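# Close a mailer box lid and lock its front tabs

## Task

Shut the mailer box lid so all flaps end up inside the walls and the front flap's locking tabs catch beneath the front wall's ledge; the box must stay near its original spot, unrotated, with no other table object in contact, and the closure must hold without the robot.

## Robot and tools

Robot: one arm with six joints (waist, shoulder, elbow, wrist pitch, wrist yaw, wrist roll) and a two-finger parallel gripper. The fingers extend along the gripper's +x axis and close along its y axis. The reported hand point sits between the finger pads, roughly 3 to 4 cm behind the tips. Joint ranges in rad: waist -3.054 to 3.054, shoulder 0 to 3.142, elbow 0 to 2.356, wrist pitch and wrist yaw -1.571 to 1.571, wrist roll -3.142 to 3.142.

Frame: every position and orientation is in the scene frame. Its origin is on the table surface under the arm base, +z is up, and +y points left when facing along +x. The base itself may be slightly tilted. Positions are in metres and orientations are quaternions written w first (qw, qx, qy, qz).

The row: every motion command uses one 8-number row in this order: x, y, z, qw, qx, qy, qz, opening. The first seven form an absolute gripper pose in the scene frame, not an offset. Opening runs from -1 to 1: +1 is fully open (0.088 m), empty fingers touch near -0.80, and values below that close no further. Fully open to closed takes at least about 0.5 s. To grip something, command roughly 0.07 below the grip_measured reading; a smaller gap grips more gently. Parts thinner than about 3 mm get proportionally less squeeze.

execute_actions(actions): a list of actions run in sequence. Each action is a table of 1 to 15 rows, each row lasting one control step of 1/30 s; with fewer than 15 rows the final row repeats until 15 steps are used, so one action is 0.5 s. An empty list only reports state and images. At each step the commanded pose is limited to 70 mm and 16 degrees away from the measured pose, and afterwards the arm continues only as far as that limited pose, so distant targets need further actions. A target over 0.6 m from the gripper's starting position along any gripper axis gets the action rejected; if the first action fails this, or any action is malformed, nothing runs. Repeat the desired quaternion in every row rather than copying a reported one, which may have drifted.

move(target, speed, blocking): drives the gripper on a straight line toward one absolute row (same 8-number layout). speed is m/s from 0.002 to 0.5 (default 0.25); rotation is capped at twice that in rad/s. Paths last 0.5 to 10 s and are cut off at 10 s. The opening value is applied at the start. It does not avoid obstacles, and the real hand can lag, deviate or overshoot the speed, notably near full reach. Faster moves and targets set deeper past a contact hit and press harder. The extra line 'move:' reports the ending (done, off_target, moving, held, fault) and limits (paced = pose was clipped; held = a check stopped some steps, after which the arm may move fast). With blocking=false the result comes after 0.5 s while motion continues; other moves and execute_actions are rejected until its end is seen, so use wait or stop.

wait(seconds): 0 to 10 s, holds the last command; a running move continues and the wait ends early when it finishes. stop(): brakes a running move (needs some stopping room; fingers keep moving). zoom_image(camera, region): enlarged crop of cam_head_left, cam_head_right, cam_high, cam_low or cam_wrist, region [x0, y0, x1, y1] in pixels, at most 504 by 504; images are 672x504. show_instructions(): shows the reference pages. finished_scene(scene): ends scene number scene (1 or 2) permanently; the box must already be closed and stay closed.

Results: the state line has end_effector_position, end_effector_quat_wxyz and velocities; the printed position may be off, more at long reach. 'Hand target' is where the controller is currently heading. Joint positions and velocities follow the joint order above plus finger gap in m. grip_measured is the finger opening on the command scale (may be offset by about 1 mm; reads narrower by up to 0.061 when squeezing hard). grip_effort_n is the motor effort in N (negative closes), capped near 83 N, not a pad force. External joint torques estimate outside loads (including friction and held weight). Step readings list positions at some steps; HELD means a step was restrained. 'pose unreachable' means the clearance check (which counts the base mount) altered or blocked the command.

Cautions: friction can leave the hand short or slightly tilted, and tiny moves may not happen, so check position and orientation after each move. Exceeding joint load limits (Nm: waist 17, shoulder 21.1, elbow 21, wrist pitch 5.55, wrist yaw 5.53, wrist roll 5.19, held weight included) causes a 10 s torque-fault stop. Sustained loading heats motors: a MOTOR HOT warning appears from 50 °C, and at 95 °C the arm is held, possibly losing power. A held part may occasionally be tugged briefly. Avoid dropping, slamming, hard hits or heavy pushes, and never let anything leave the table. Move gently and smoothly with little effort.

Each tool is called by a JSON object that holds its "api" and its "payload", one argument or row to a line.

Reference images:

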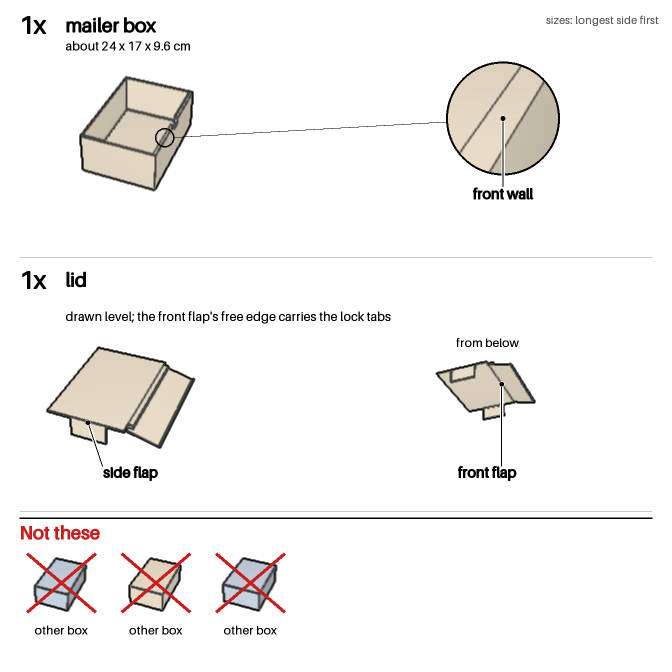

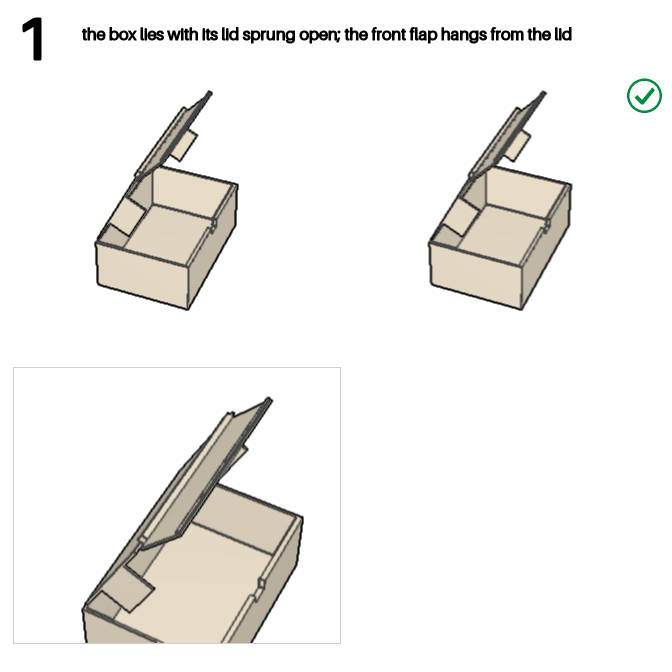

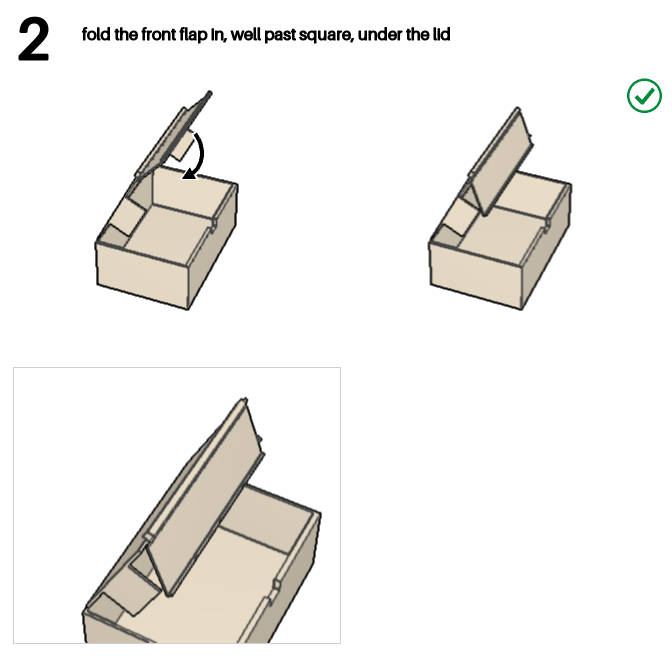

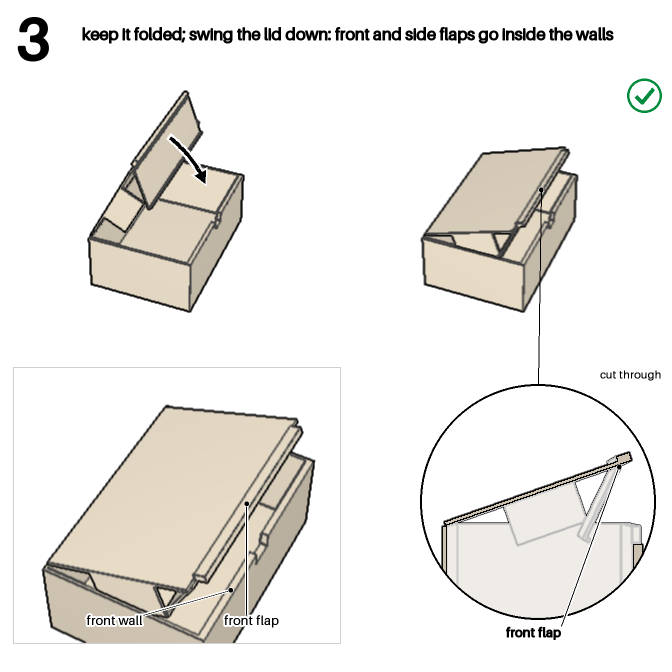

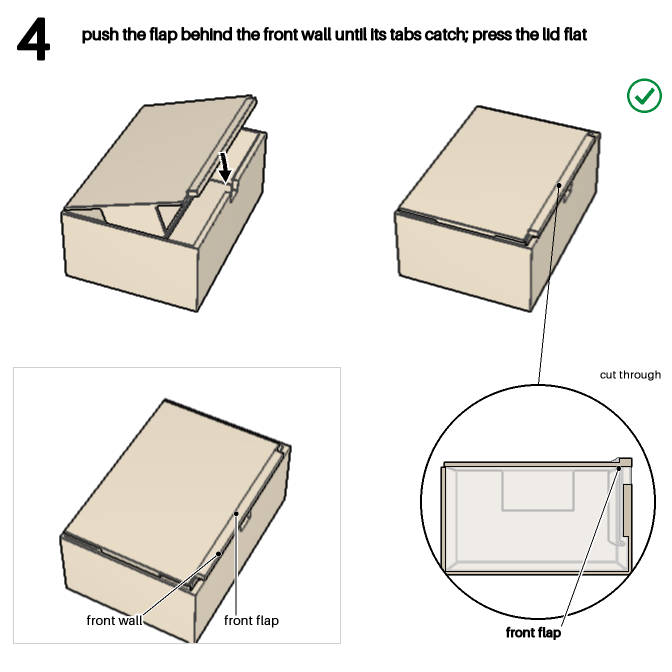

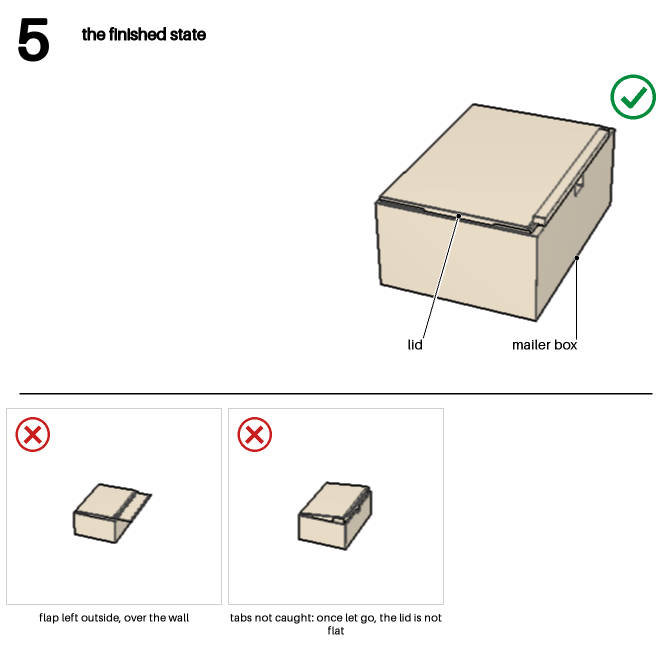

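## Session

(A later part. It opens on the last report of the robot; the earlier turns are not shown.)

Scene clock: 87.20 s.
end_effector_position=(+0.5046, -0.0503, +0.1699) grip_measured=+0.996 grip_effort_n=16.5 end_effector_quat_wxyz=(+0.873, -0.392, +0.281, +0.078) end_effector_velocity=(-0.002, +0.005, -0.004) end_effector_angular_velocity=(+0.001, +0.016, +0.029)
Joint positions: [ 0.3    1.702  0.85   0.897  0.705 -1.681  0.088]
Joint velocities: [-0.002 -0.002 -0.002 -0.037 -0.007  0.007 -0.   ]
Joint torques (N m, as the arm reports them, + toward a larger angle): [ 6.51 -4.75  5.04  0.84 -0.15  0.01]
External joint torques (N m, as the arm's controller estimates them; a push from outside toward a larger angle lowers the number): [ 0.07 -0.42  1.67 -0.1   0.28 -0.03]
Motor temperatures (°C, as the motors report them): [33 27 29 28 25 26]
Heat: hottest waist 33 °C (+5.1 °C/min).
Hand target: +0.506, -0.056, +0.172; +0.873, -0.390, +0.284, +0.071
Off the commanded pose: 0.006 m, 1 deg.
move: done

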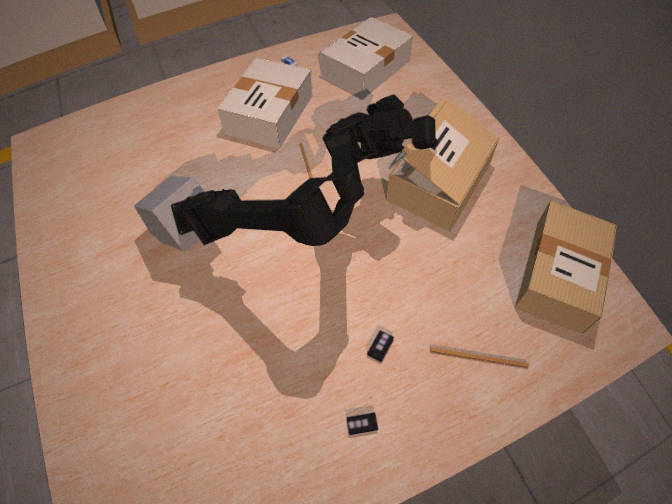

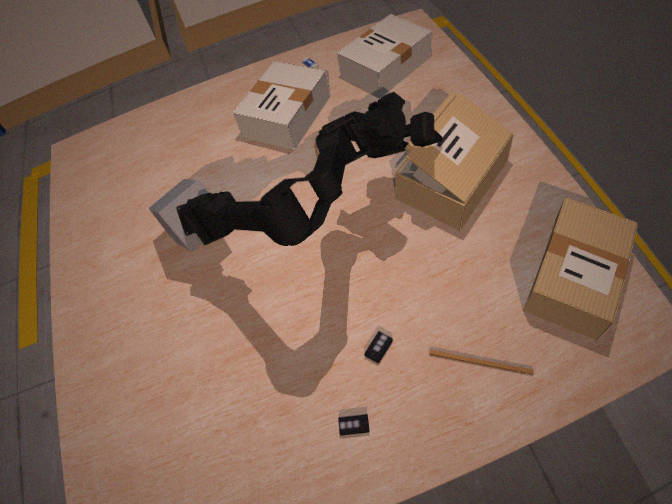

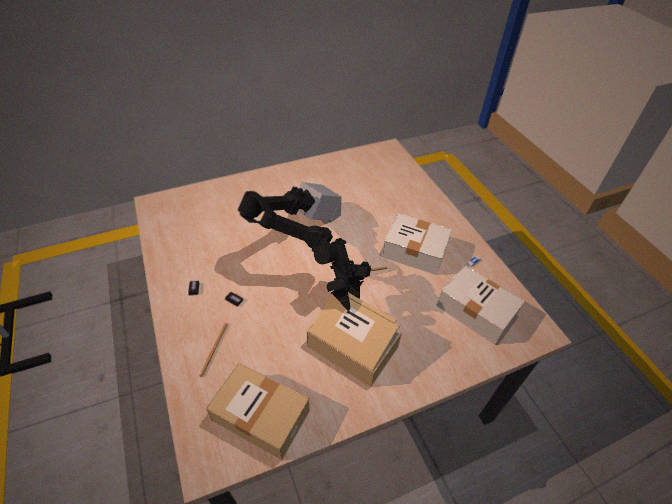

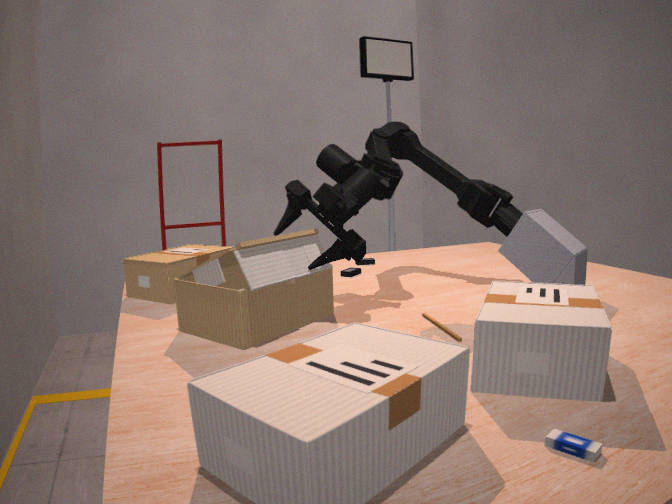

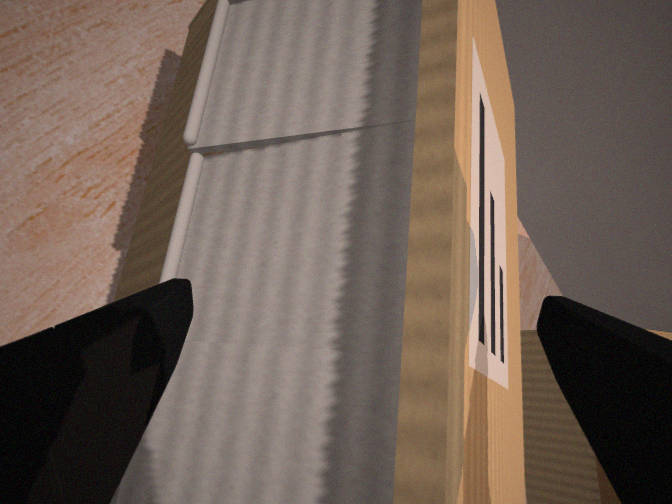

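{"api": "move", "payload": {
  "target": [0.527,-0.097,0.172,0.873,-0.39,0.284,0.071,1],
  "speed": 0.04
}}

{"api": "move", "payload": {
  "target": [0.527,-0.097,0.165,0.873,-0.39,0.284,0.071,0.2],
  "speed": 0.04
}}

Scene clock: 93.70 s.
end_effector_position=(+0.5247, -0.0896, +0.1700) grip_measured=+0.996 grip_effort_n=17.0 end_effector_quat_wxyz=(+0.871, -0.393, +0.284, +0.079) end_effector_velocity=(-0.001, +0.002, -0.002) end_effector_angular_velocity=(-0.008, +0.012, +0.029)
Joint positions: [ 0.227  1.641  0.951  0.726  0.638 -1.68   0.088]
Joint velocities: [-0.002 -0.007  0.002 -0.037 -0.007 -0.007 -0.   ]
Joint torques (N m, as the arm reports them, + toward a larger angle): [ 6.08 -5.16  5.52  0.95 -0.56  0.18]
External joint torques (N m, as the arm's controller estimates them; a push from outside toward a larger angle lowers the number): [-0.32 -0.4   1.93 -0.03 -0.13  0.14]
Motor temperatures (°C, as the motors report them): [33 28 29 28 25 26]
Heat: hottest waist 33 °C (+4.0 °C/min).
Hand target: +0.527, -0.097, +0.172; +0.873, -0.390, +0.284, +0.071
Off the commanded pose: 0.008 m, 1 deg.
move: done

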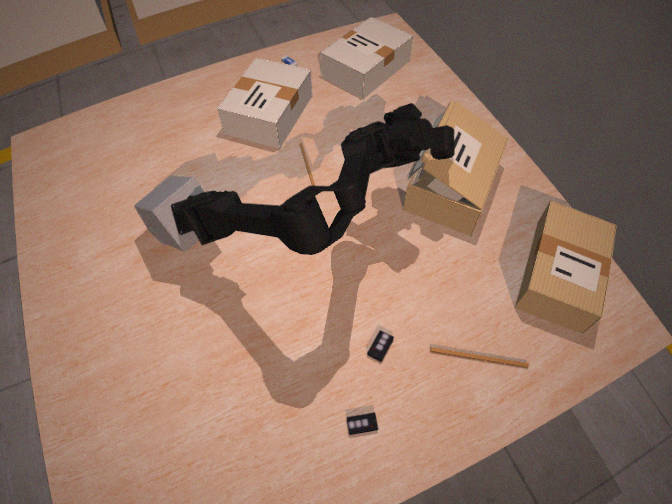

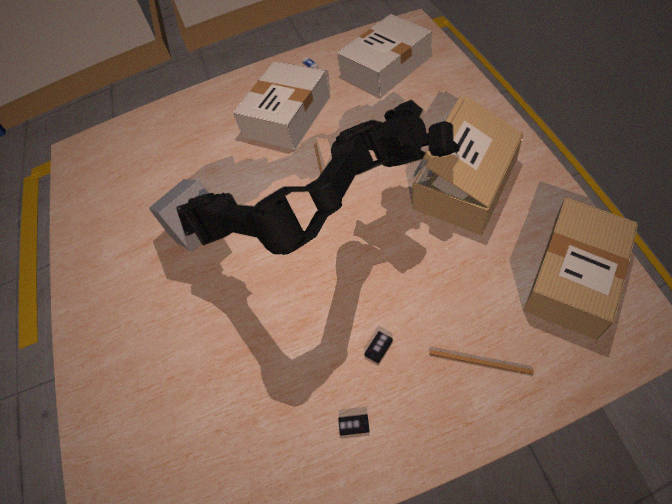

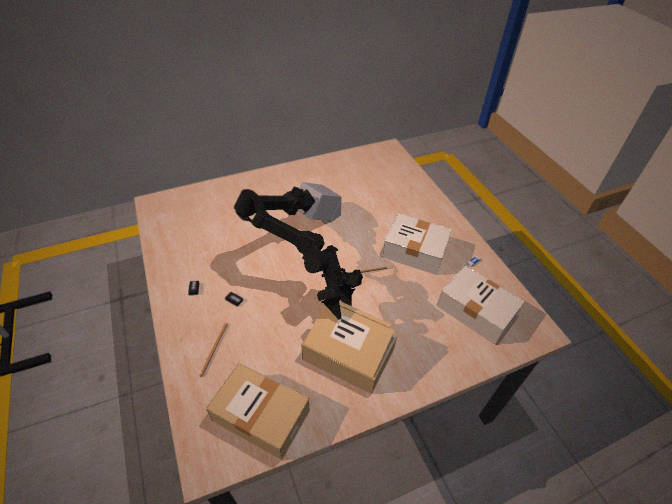

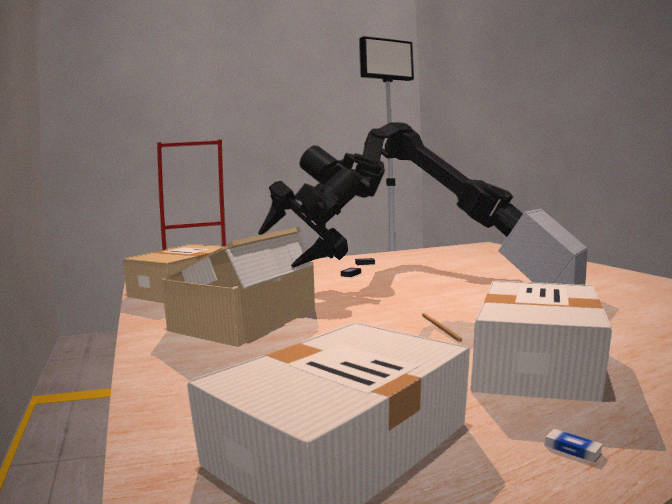

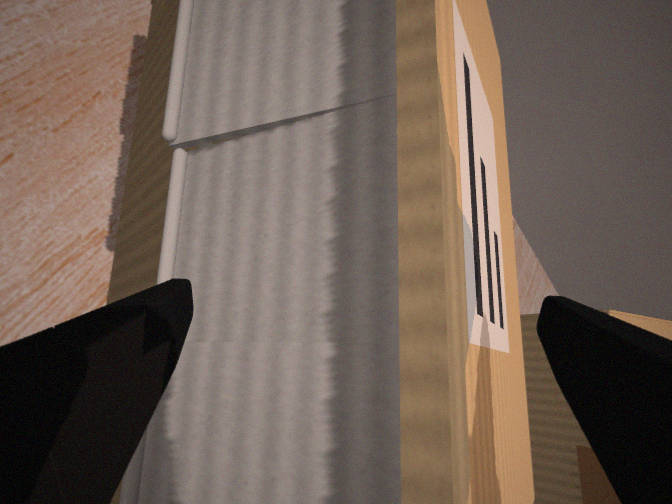

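Scene clock: 94.40 s.
end_effector_position=(+0.5265, -0.0900, +0.1707) grip_measured=+0.426 grip_effort_n=-83.5 end_effector_quat_wxyz=(+0.877, -0.386, +0.276, +0.077) end_effector_velocity=(+0.001, -0.001, -0.000) end_effector_angular_velocity=(-0.002, -0.009, +0.014)
Joint positions: [ 0.221  1.641  0.951  0.733  0.615 -1.666  0.06 ]
Joint velocities: [-0.007 -0.002  0.002 -0.007 -0.022 -0.007 -0.   ]
Joint torques (N m, as the arm reports them, + toward a larger angle): [ 5.02 -4.1   4.89  1.38 -0.29 -0.32]
External joint torques (N m, as the arm's controller estimates them; a push from outside toward a larger angle lowers the number): [-1.41  0.72  1.27  0.38  0.15 -0.36]
Motor temperatures (°C, as the motors report them): [33 28 29 28 25 26]
Heat: hottest waist 33 °C (+4.0 °C/min).
Hand target: +0.527, -0.097, +0.165; +0.873, -0.390, +0.284, +0.071
Off the commanded pose: 0.009 m, 1 deg.
move: off_target

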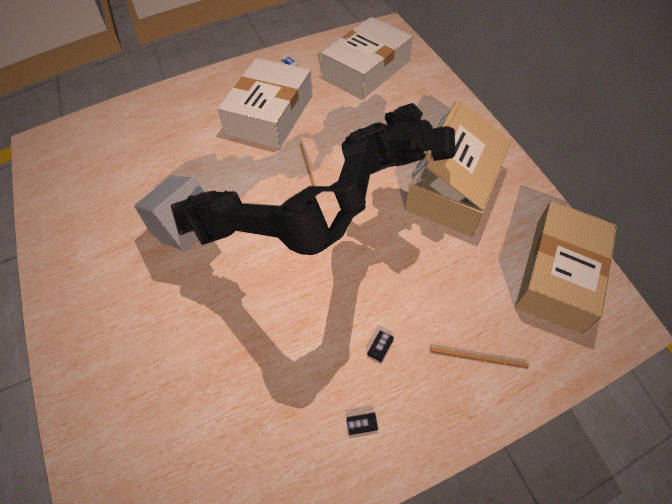

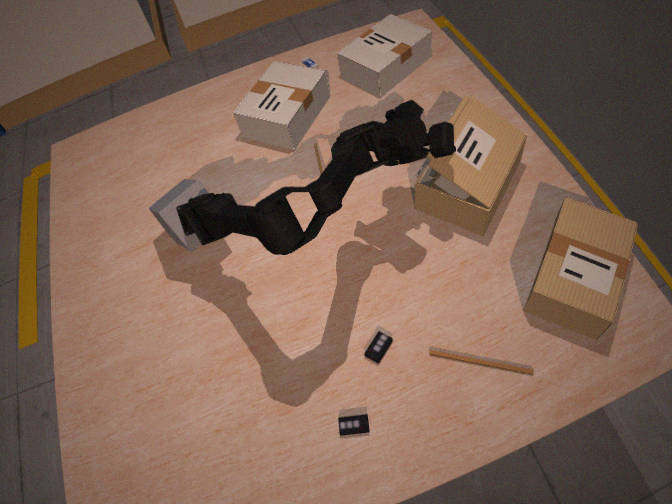

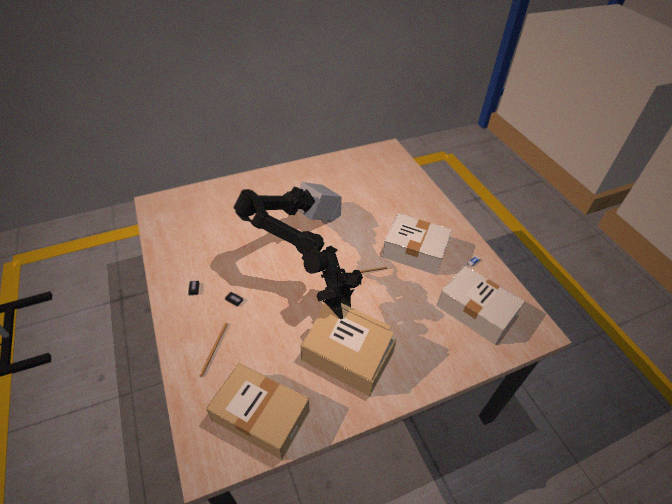

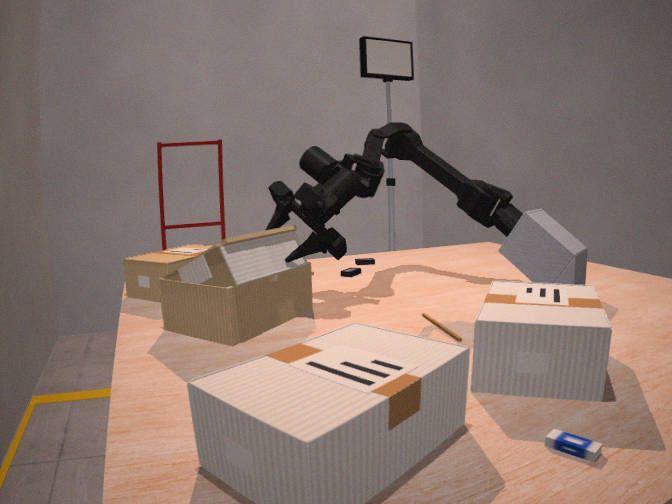

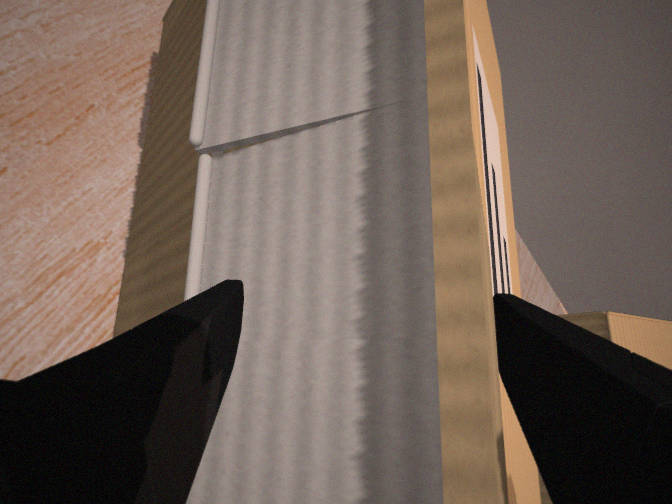

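{"api": "move", "payload": {
  "target": [0.497,-0.045,0.178,0.873,-0.39,0.284,0.071,0.3],
  "speed": 0.04
}}

{"api": "move", "payload": {
  "target": [0.502,-0.055,0.165,0.784,-0.588,0.194,-0.041,0.3],
  "speed": 0.12
}}

Scene clock: 106.07 s.
end_effector_position=(+0.4987, -0.0477, +0.1811) grip_measured=+0.302 grip_effort_n=-11.4 end_effector_quat_wxyz=(+0.876, -0.387, +0.281, +0.068) end_effector_velocity=(-0.000, +0.001, +0.002) end_effector_angular_velocity=(-0.006, +0.002, +0.006)
Joint positions: [ 0.338  1.691  0.83   0.927  0.747 -1.681  0.054]
Joint velocities: [ 0.007 -0.002  0.002 -0.007  0.007 -0.007 -0.   ]
Joint torques (N m, as the arm reports them, + toward a larger angle): [ 6.66 -2.88  3.65  1.21 -0.3  -0.11]
External joint torques (N m, as the arm's controller estimates them; a push from outside toward a larger angle lowers the number): [ 0.27  1.36  0.12  0.24  0.14 -0.15]
Motor temperatures (°C, as the motors report them): [33 28 29 29 25 26]
Heat: hottest waist 33 °C (+4.1 °C/min).
Hand target: +0.497, -0.045, +0.178; +0.873, -0.390, +0.284, +0.071
Off the commanded pose: 0.004 m, 1 deg.
move: done

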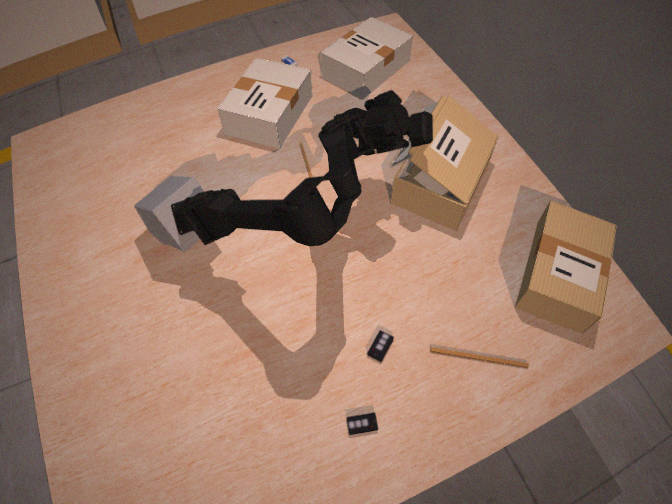

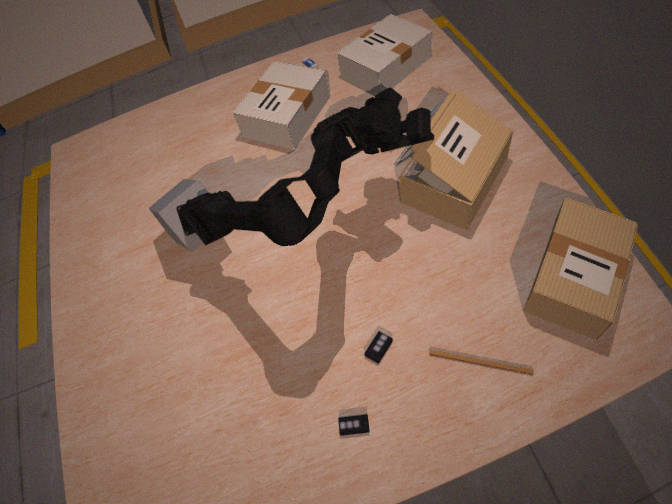

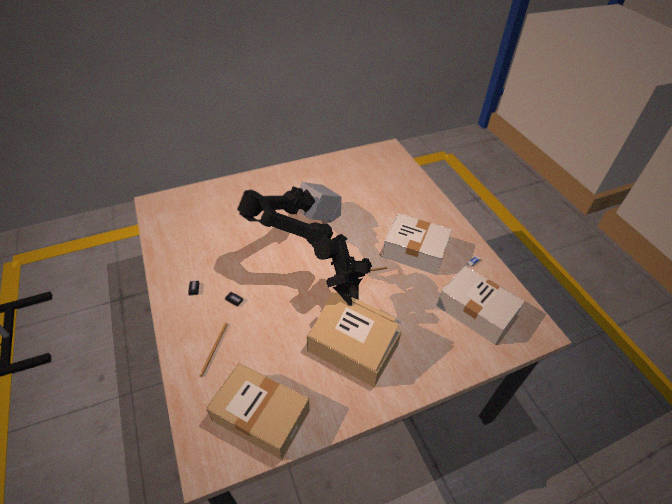

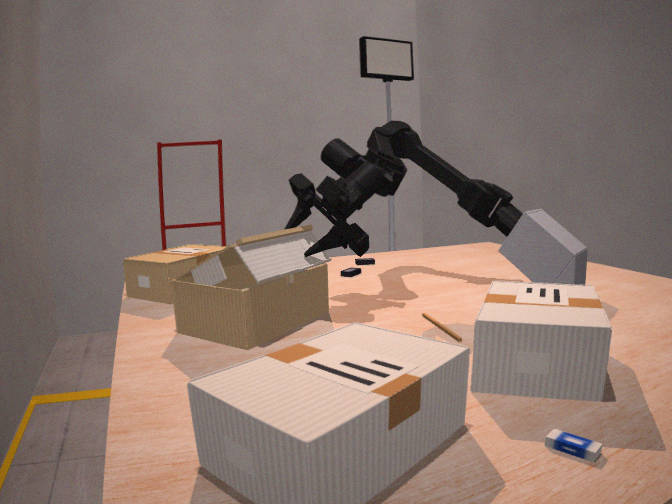

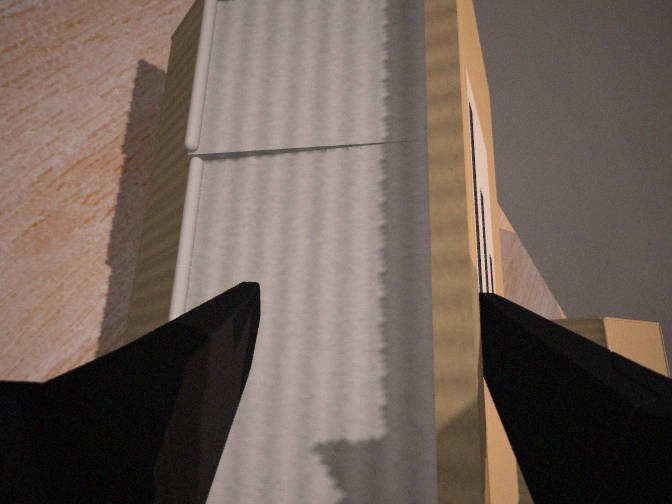

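Scene clock: 108.60 s.
end_effector_position=(+0.5042, -0.0551, +0.1749) grip_measured=+0.302 grip_effort_n=-9.1 end_effector_quat_wxyz=(+0.794, -0.578, +0.187, -0.023) end_effector_velocity=(+0.001, +0.000, -0.001) end_effector_angular_velocity=(-0.025, -0.003, +0.020)
Joint positions: [ 0.25   1.911  0.762  1.568  0.512 -2.241  0.054]
Joint velocities: [-0.007 -0.002 -0.002 -0.007 -0.022 -0.022 -0.   ]
Joint torques (N m, as the arm reports them, + toward a larger angle): [ 5.46 -3.09  2.39  1.08 -0.44 -0.14]
External joint torques (N m, as the arm's controller estimates them; a push from outside toward a larger angle lowers the number): [-1.27  1.68 -0.19  0.08  0.1  -0.19]
Motor temperatures (°C, as the motors report them): [33 28 29 29 25 26]
Heat: hottest waist 33 °C (+4.0 °C/min).
Hand target: +0.502, -0.055, +0.165; +0.787, -0.585, +0.195, -0.016
Off the commanded pose: 0.010 m, 3 deg.
joint sent to its limit — the command would take joint 4 (wrist pitch) past its upper limit, so that joint was sent only as far as its limit.
move: off_target

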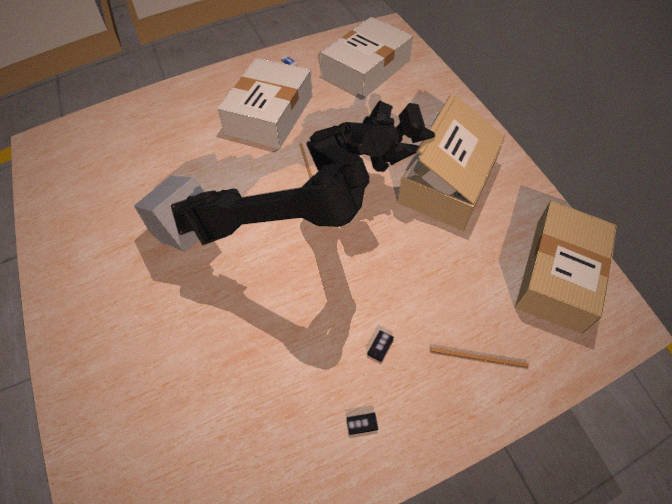

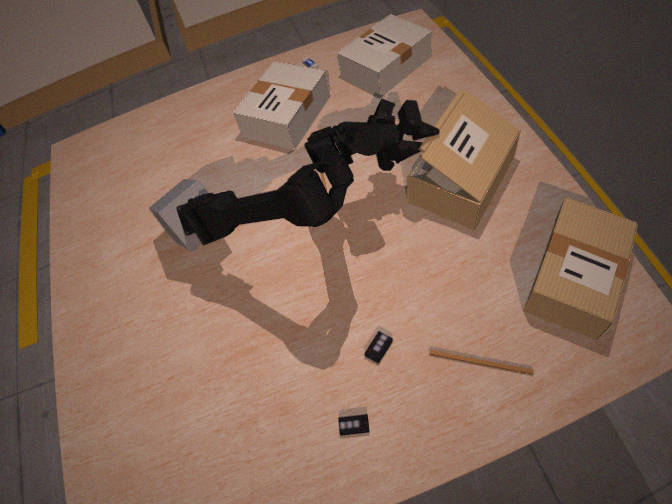

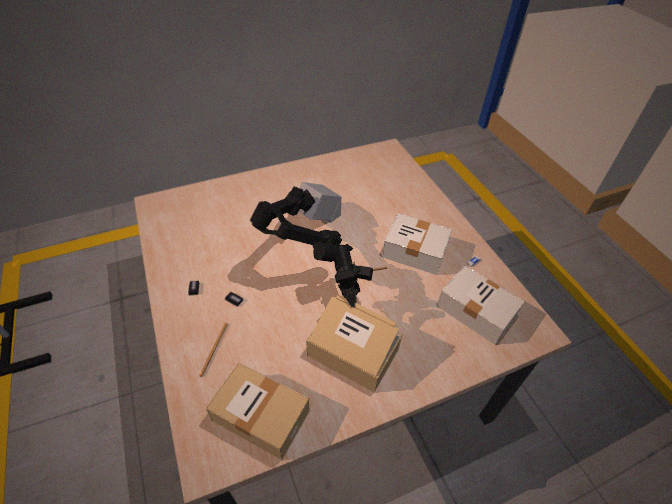

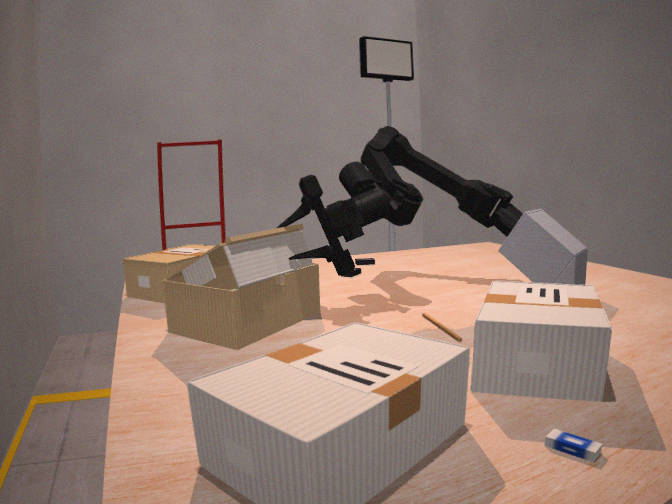

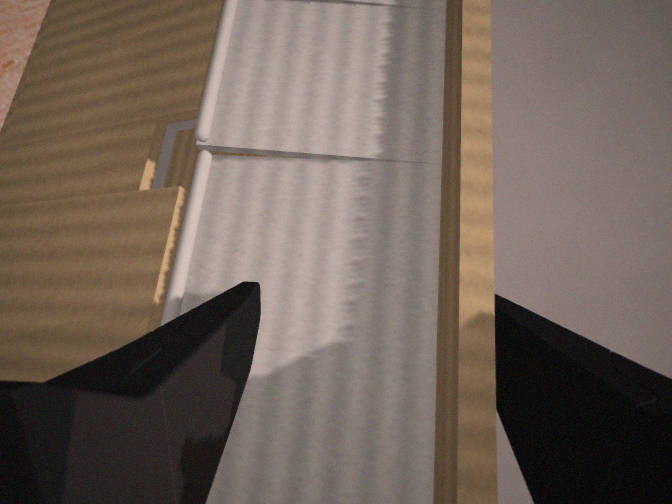

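{"api": "move", "payload": {
  "target": [0.534,-0.107,0.25,0.873,-0.39,0.284,0.071,0.6],
  "speed": 0.08
}}

Scene clock: 117.70 s.
end_effector_position=(+0.5335, -0.1009, +0.2486) grip_measured=+0.598 grip_effort_n=17.4 end_effector_quat_wxyz=(+0.872, -0.394, +0.279, +0.077) end_effector_velocity=(-0.001, +0.002, -0.002) end_effector_angular_velocity=(-0.002, +0.014, +0.029)
Joint positions: [ 0.393  1.567  1.104  0.516  0.795 -1.696  0.068]
Joint velocities: [-0.002 -0.007  0.007 -0.051 -0.007  0.007 -0.   ]
Joint torques (N m, as the arm reports them, + toward a larger angle): [ 6.36 -3.99  5.93  0.82 -0.16  0.2 ]
External joint torques (N m, as the arm's controller estimates them; a push from outside toward a larger angle lowers the number): [-0.03 -0.04  1.78 -0.14  0.28  0.15]
Motor temperatures (°C, as the motors report them): [33 28 29 29 25 26]
Heat: hottest waist 33 °C (+3.0 °C/min).
Hand target: +0.534, -0.107, +0.250; +0.873, -0.390, +0.283, +0.071
Off the commanded pose: 0.006 m, 1 deg.
move: done

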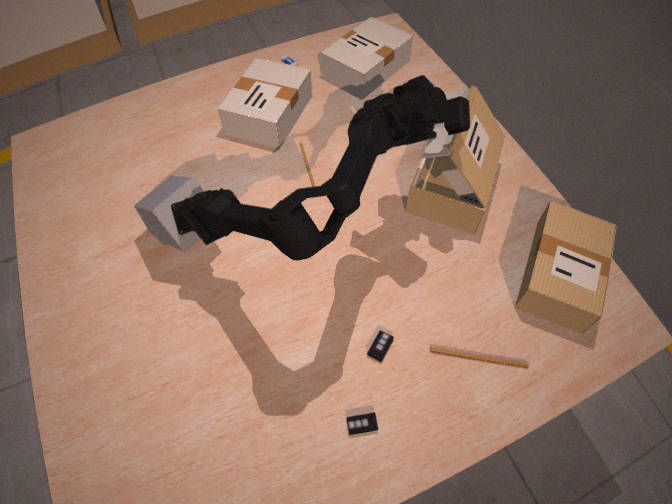

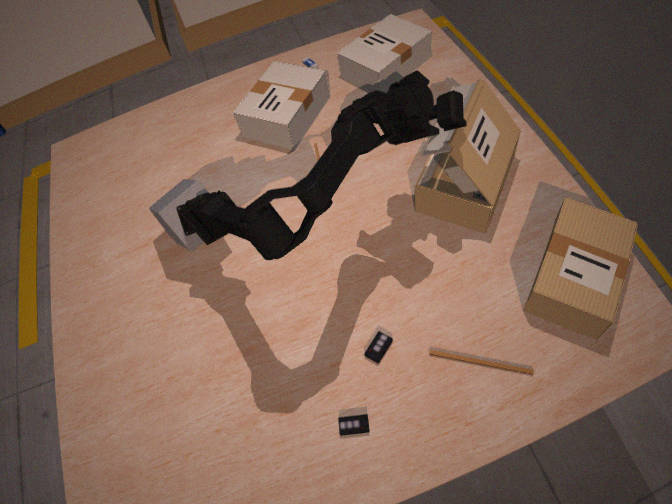

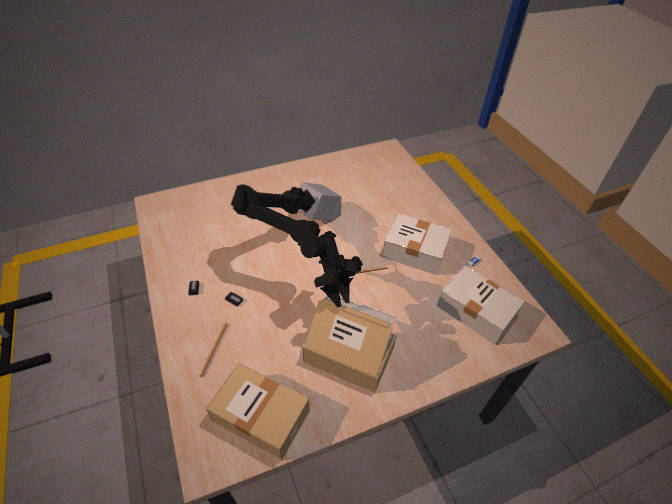

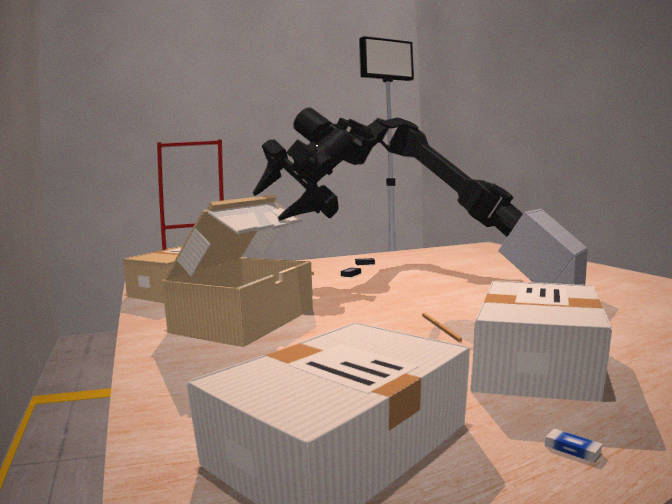

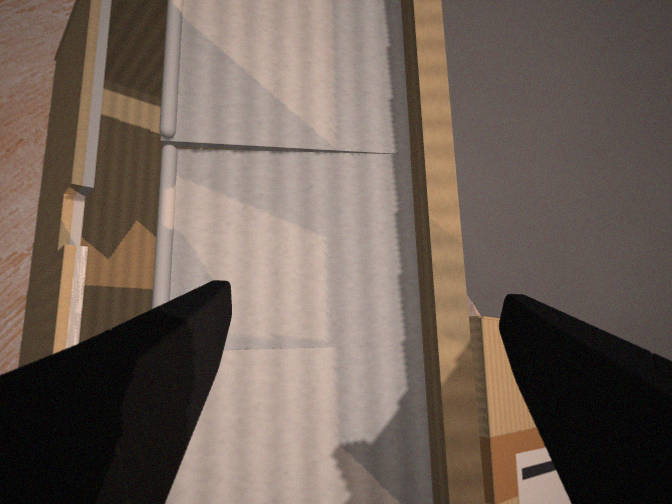

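{"api": "move", "payload": {
  "target": [0.55,-0.126,0.222,0.88,-0.198,0.337,0.262,0.6],
  "speed": 0.1
}}

Scene clock: 126.50 s.
end_effector_position=(+0.5481, -0.1257, +0.2253) grip_measured=+0.598 grip_effort_n=17.0 end_effector_quat_wxyz=(+0.883, -0.200, +0.333, +0.262) end_effector_velocity=(-0.002, +0.000, -0.001) end_effector_angular_velocity=(+0.007, +0.005, +0.029)
Joint positions: [ 0.224  1.622  1.618 -0.487  0.46  -1.142  0.068]
Joint velocities: [-0.007  0.002  0.017 -0.037 -0.022 -0.007 -0.   ]
Joint torques (N m, as the arm reports them, + toward a larger angle): [ 6.03 -3.6   5.76  0.71 -0.47  0.17]
External joint torques (N m, as the arm's controller estimates them; a push from outside toward a larger angle lowers the number): [-0.48  1.65  1.65 -0.12 -0.04  0.15]
Motor temperatures (°C, as the motors report them): [34 28 29 28 25 26]
Heat: hottest waist 34 °C (+3.0 °C/min).
Hand target: +0.550, -0.126, +0.222; +0.882, -0.198, +0.337, +0.263
Off the commanded pose: 0.004 m, 1 deg.
move: done

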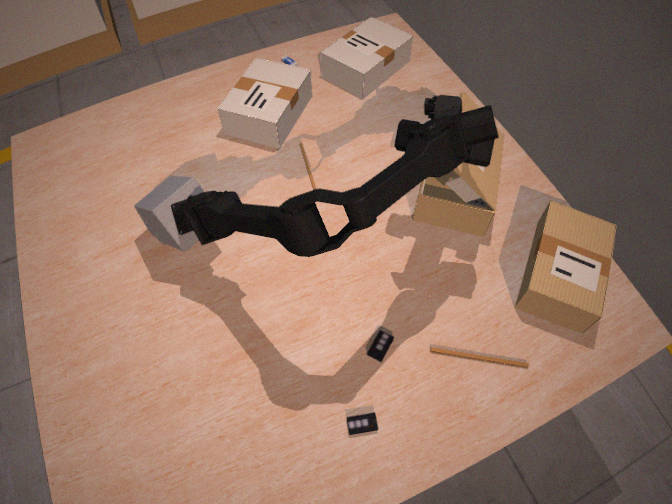

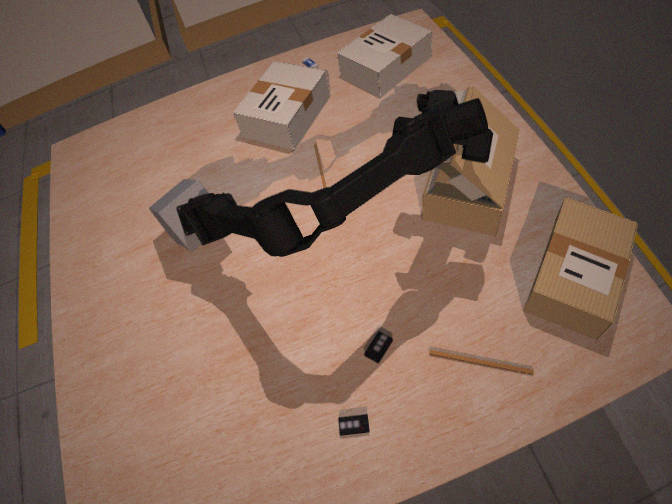

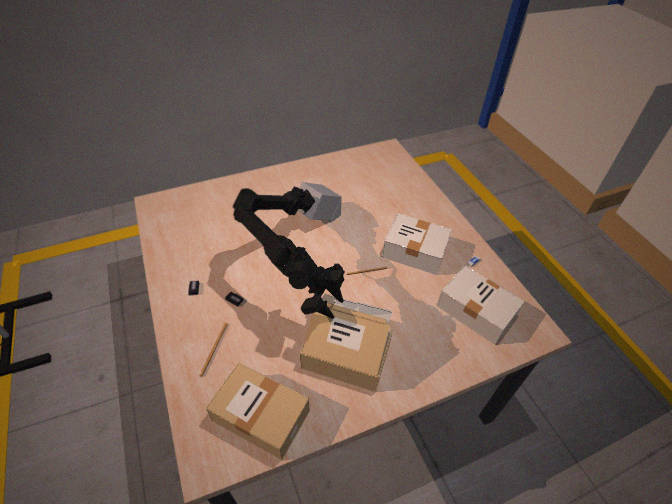

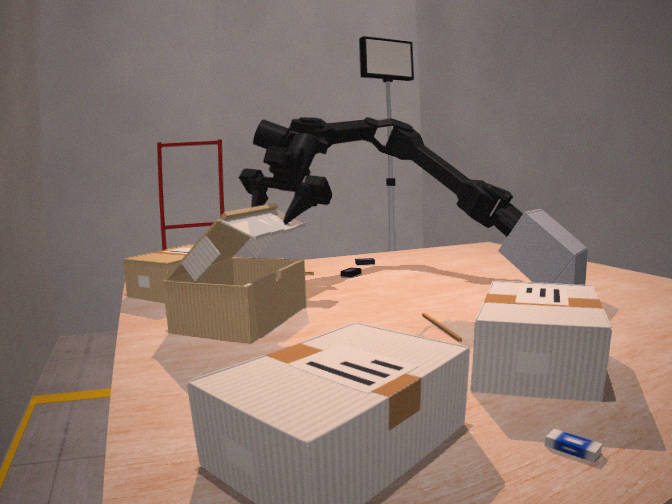

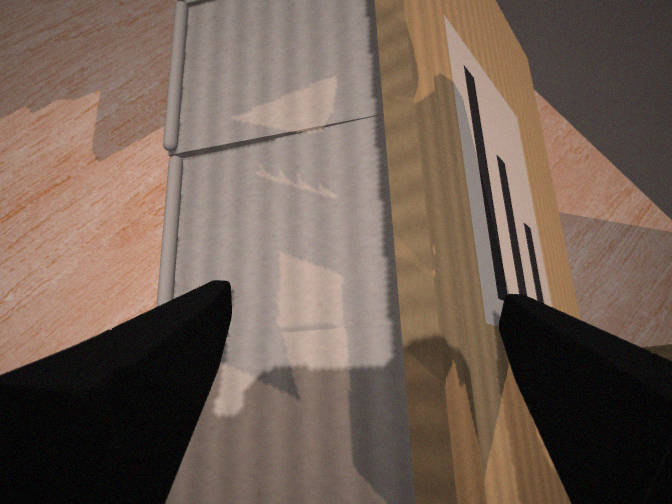

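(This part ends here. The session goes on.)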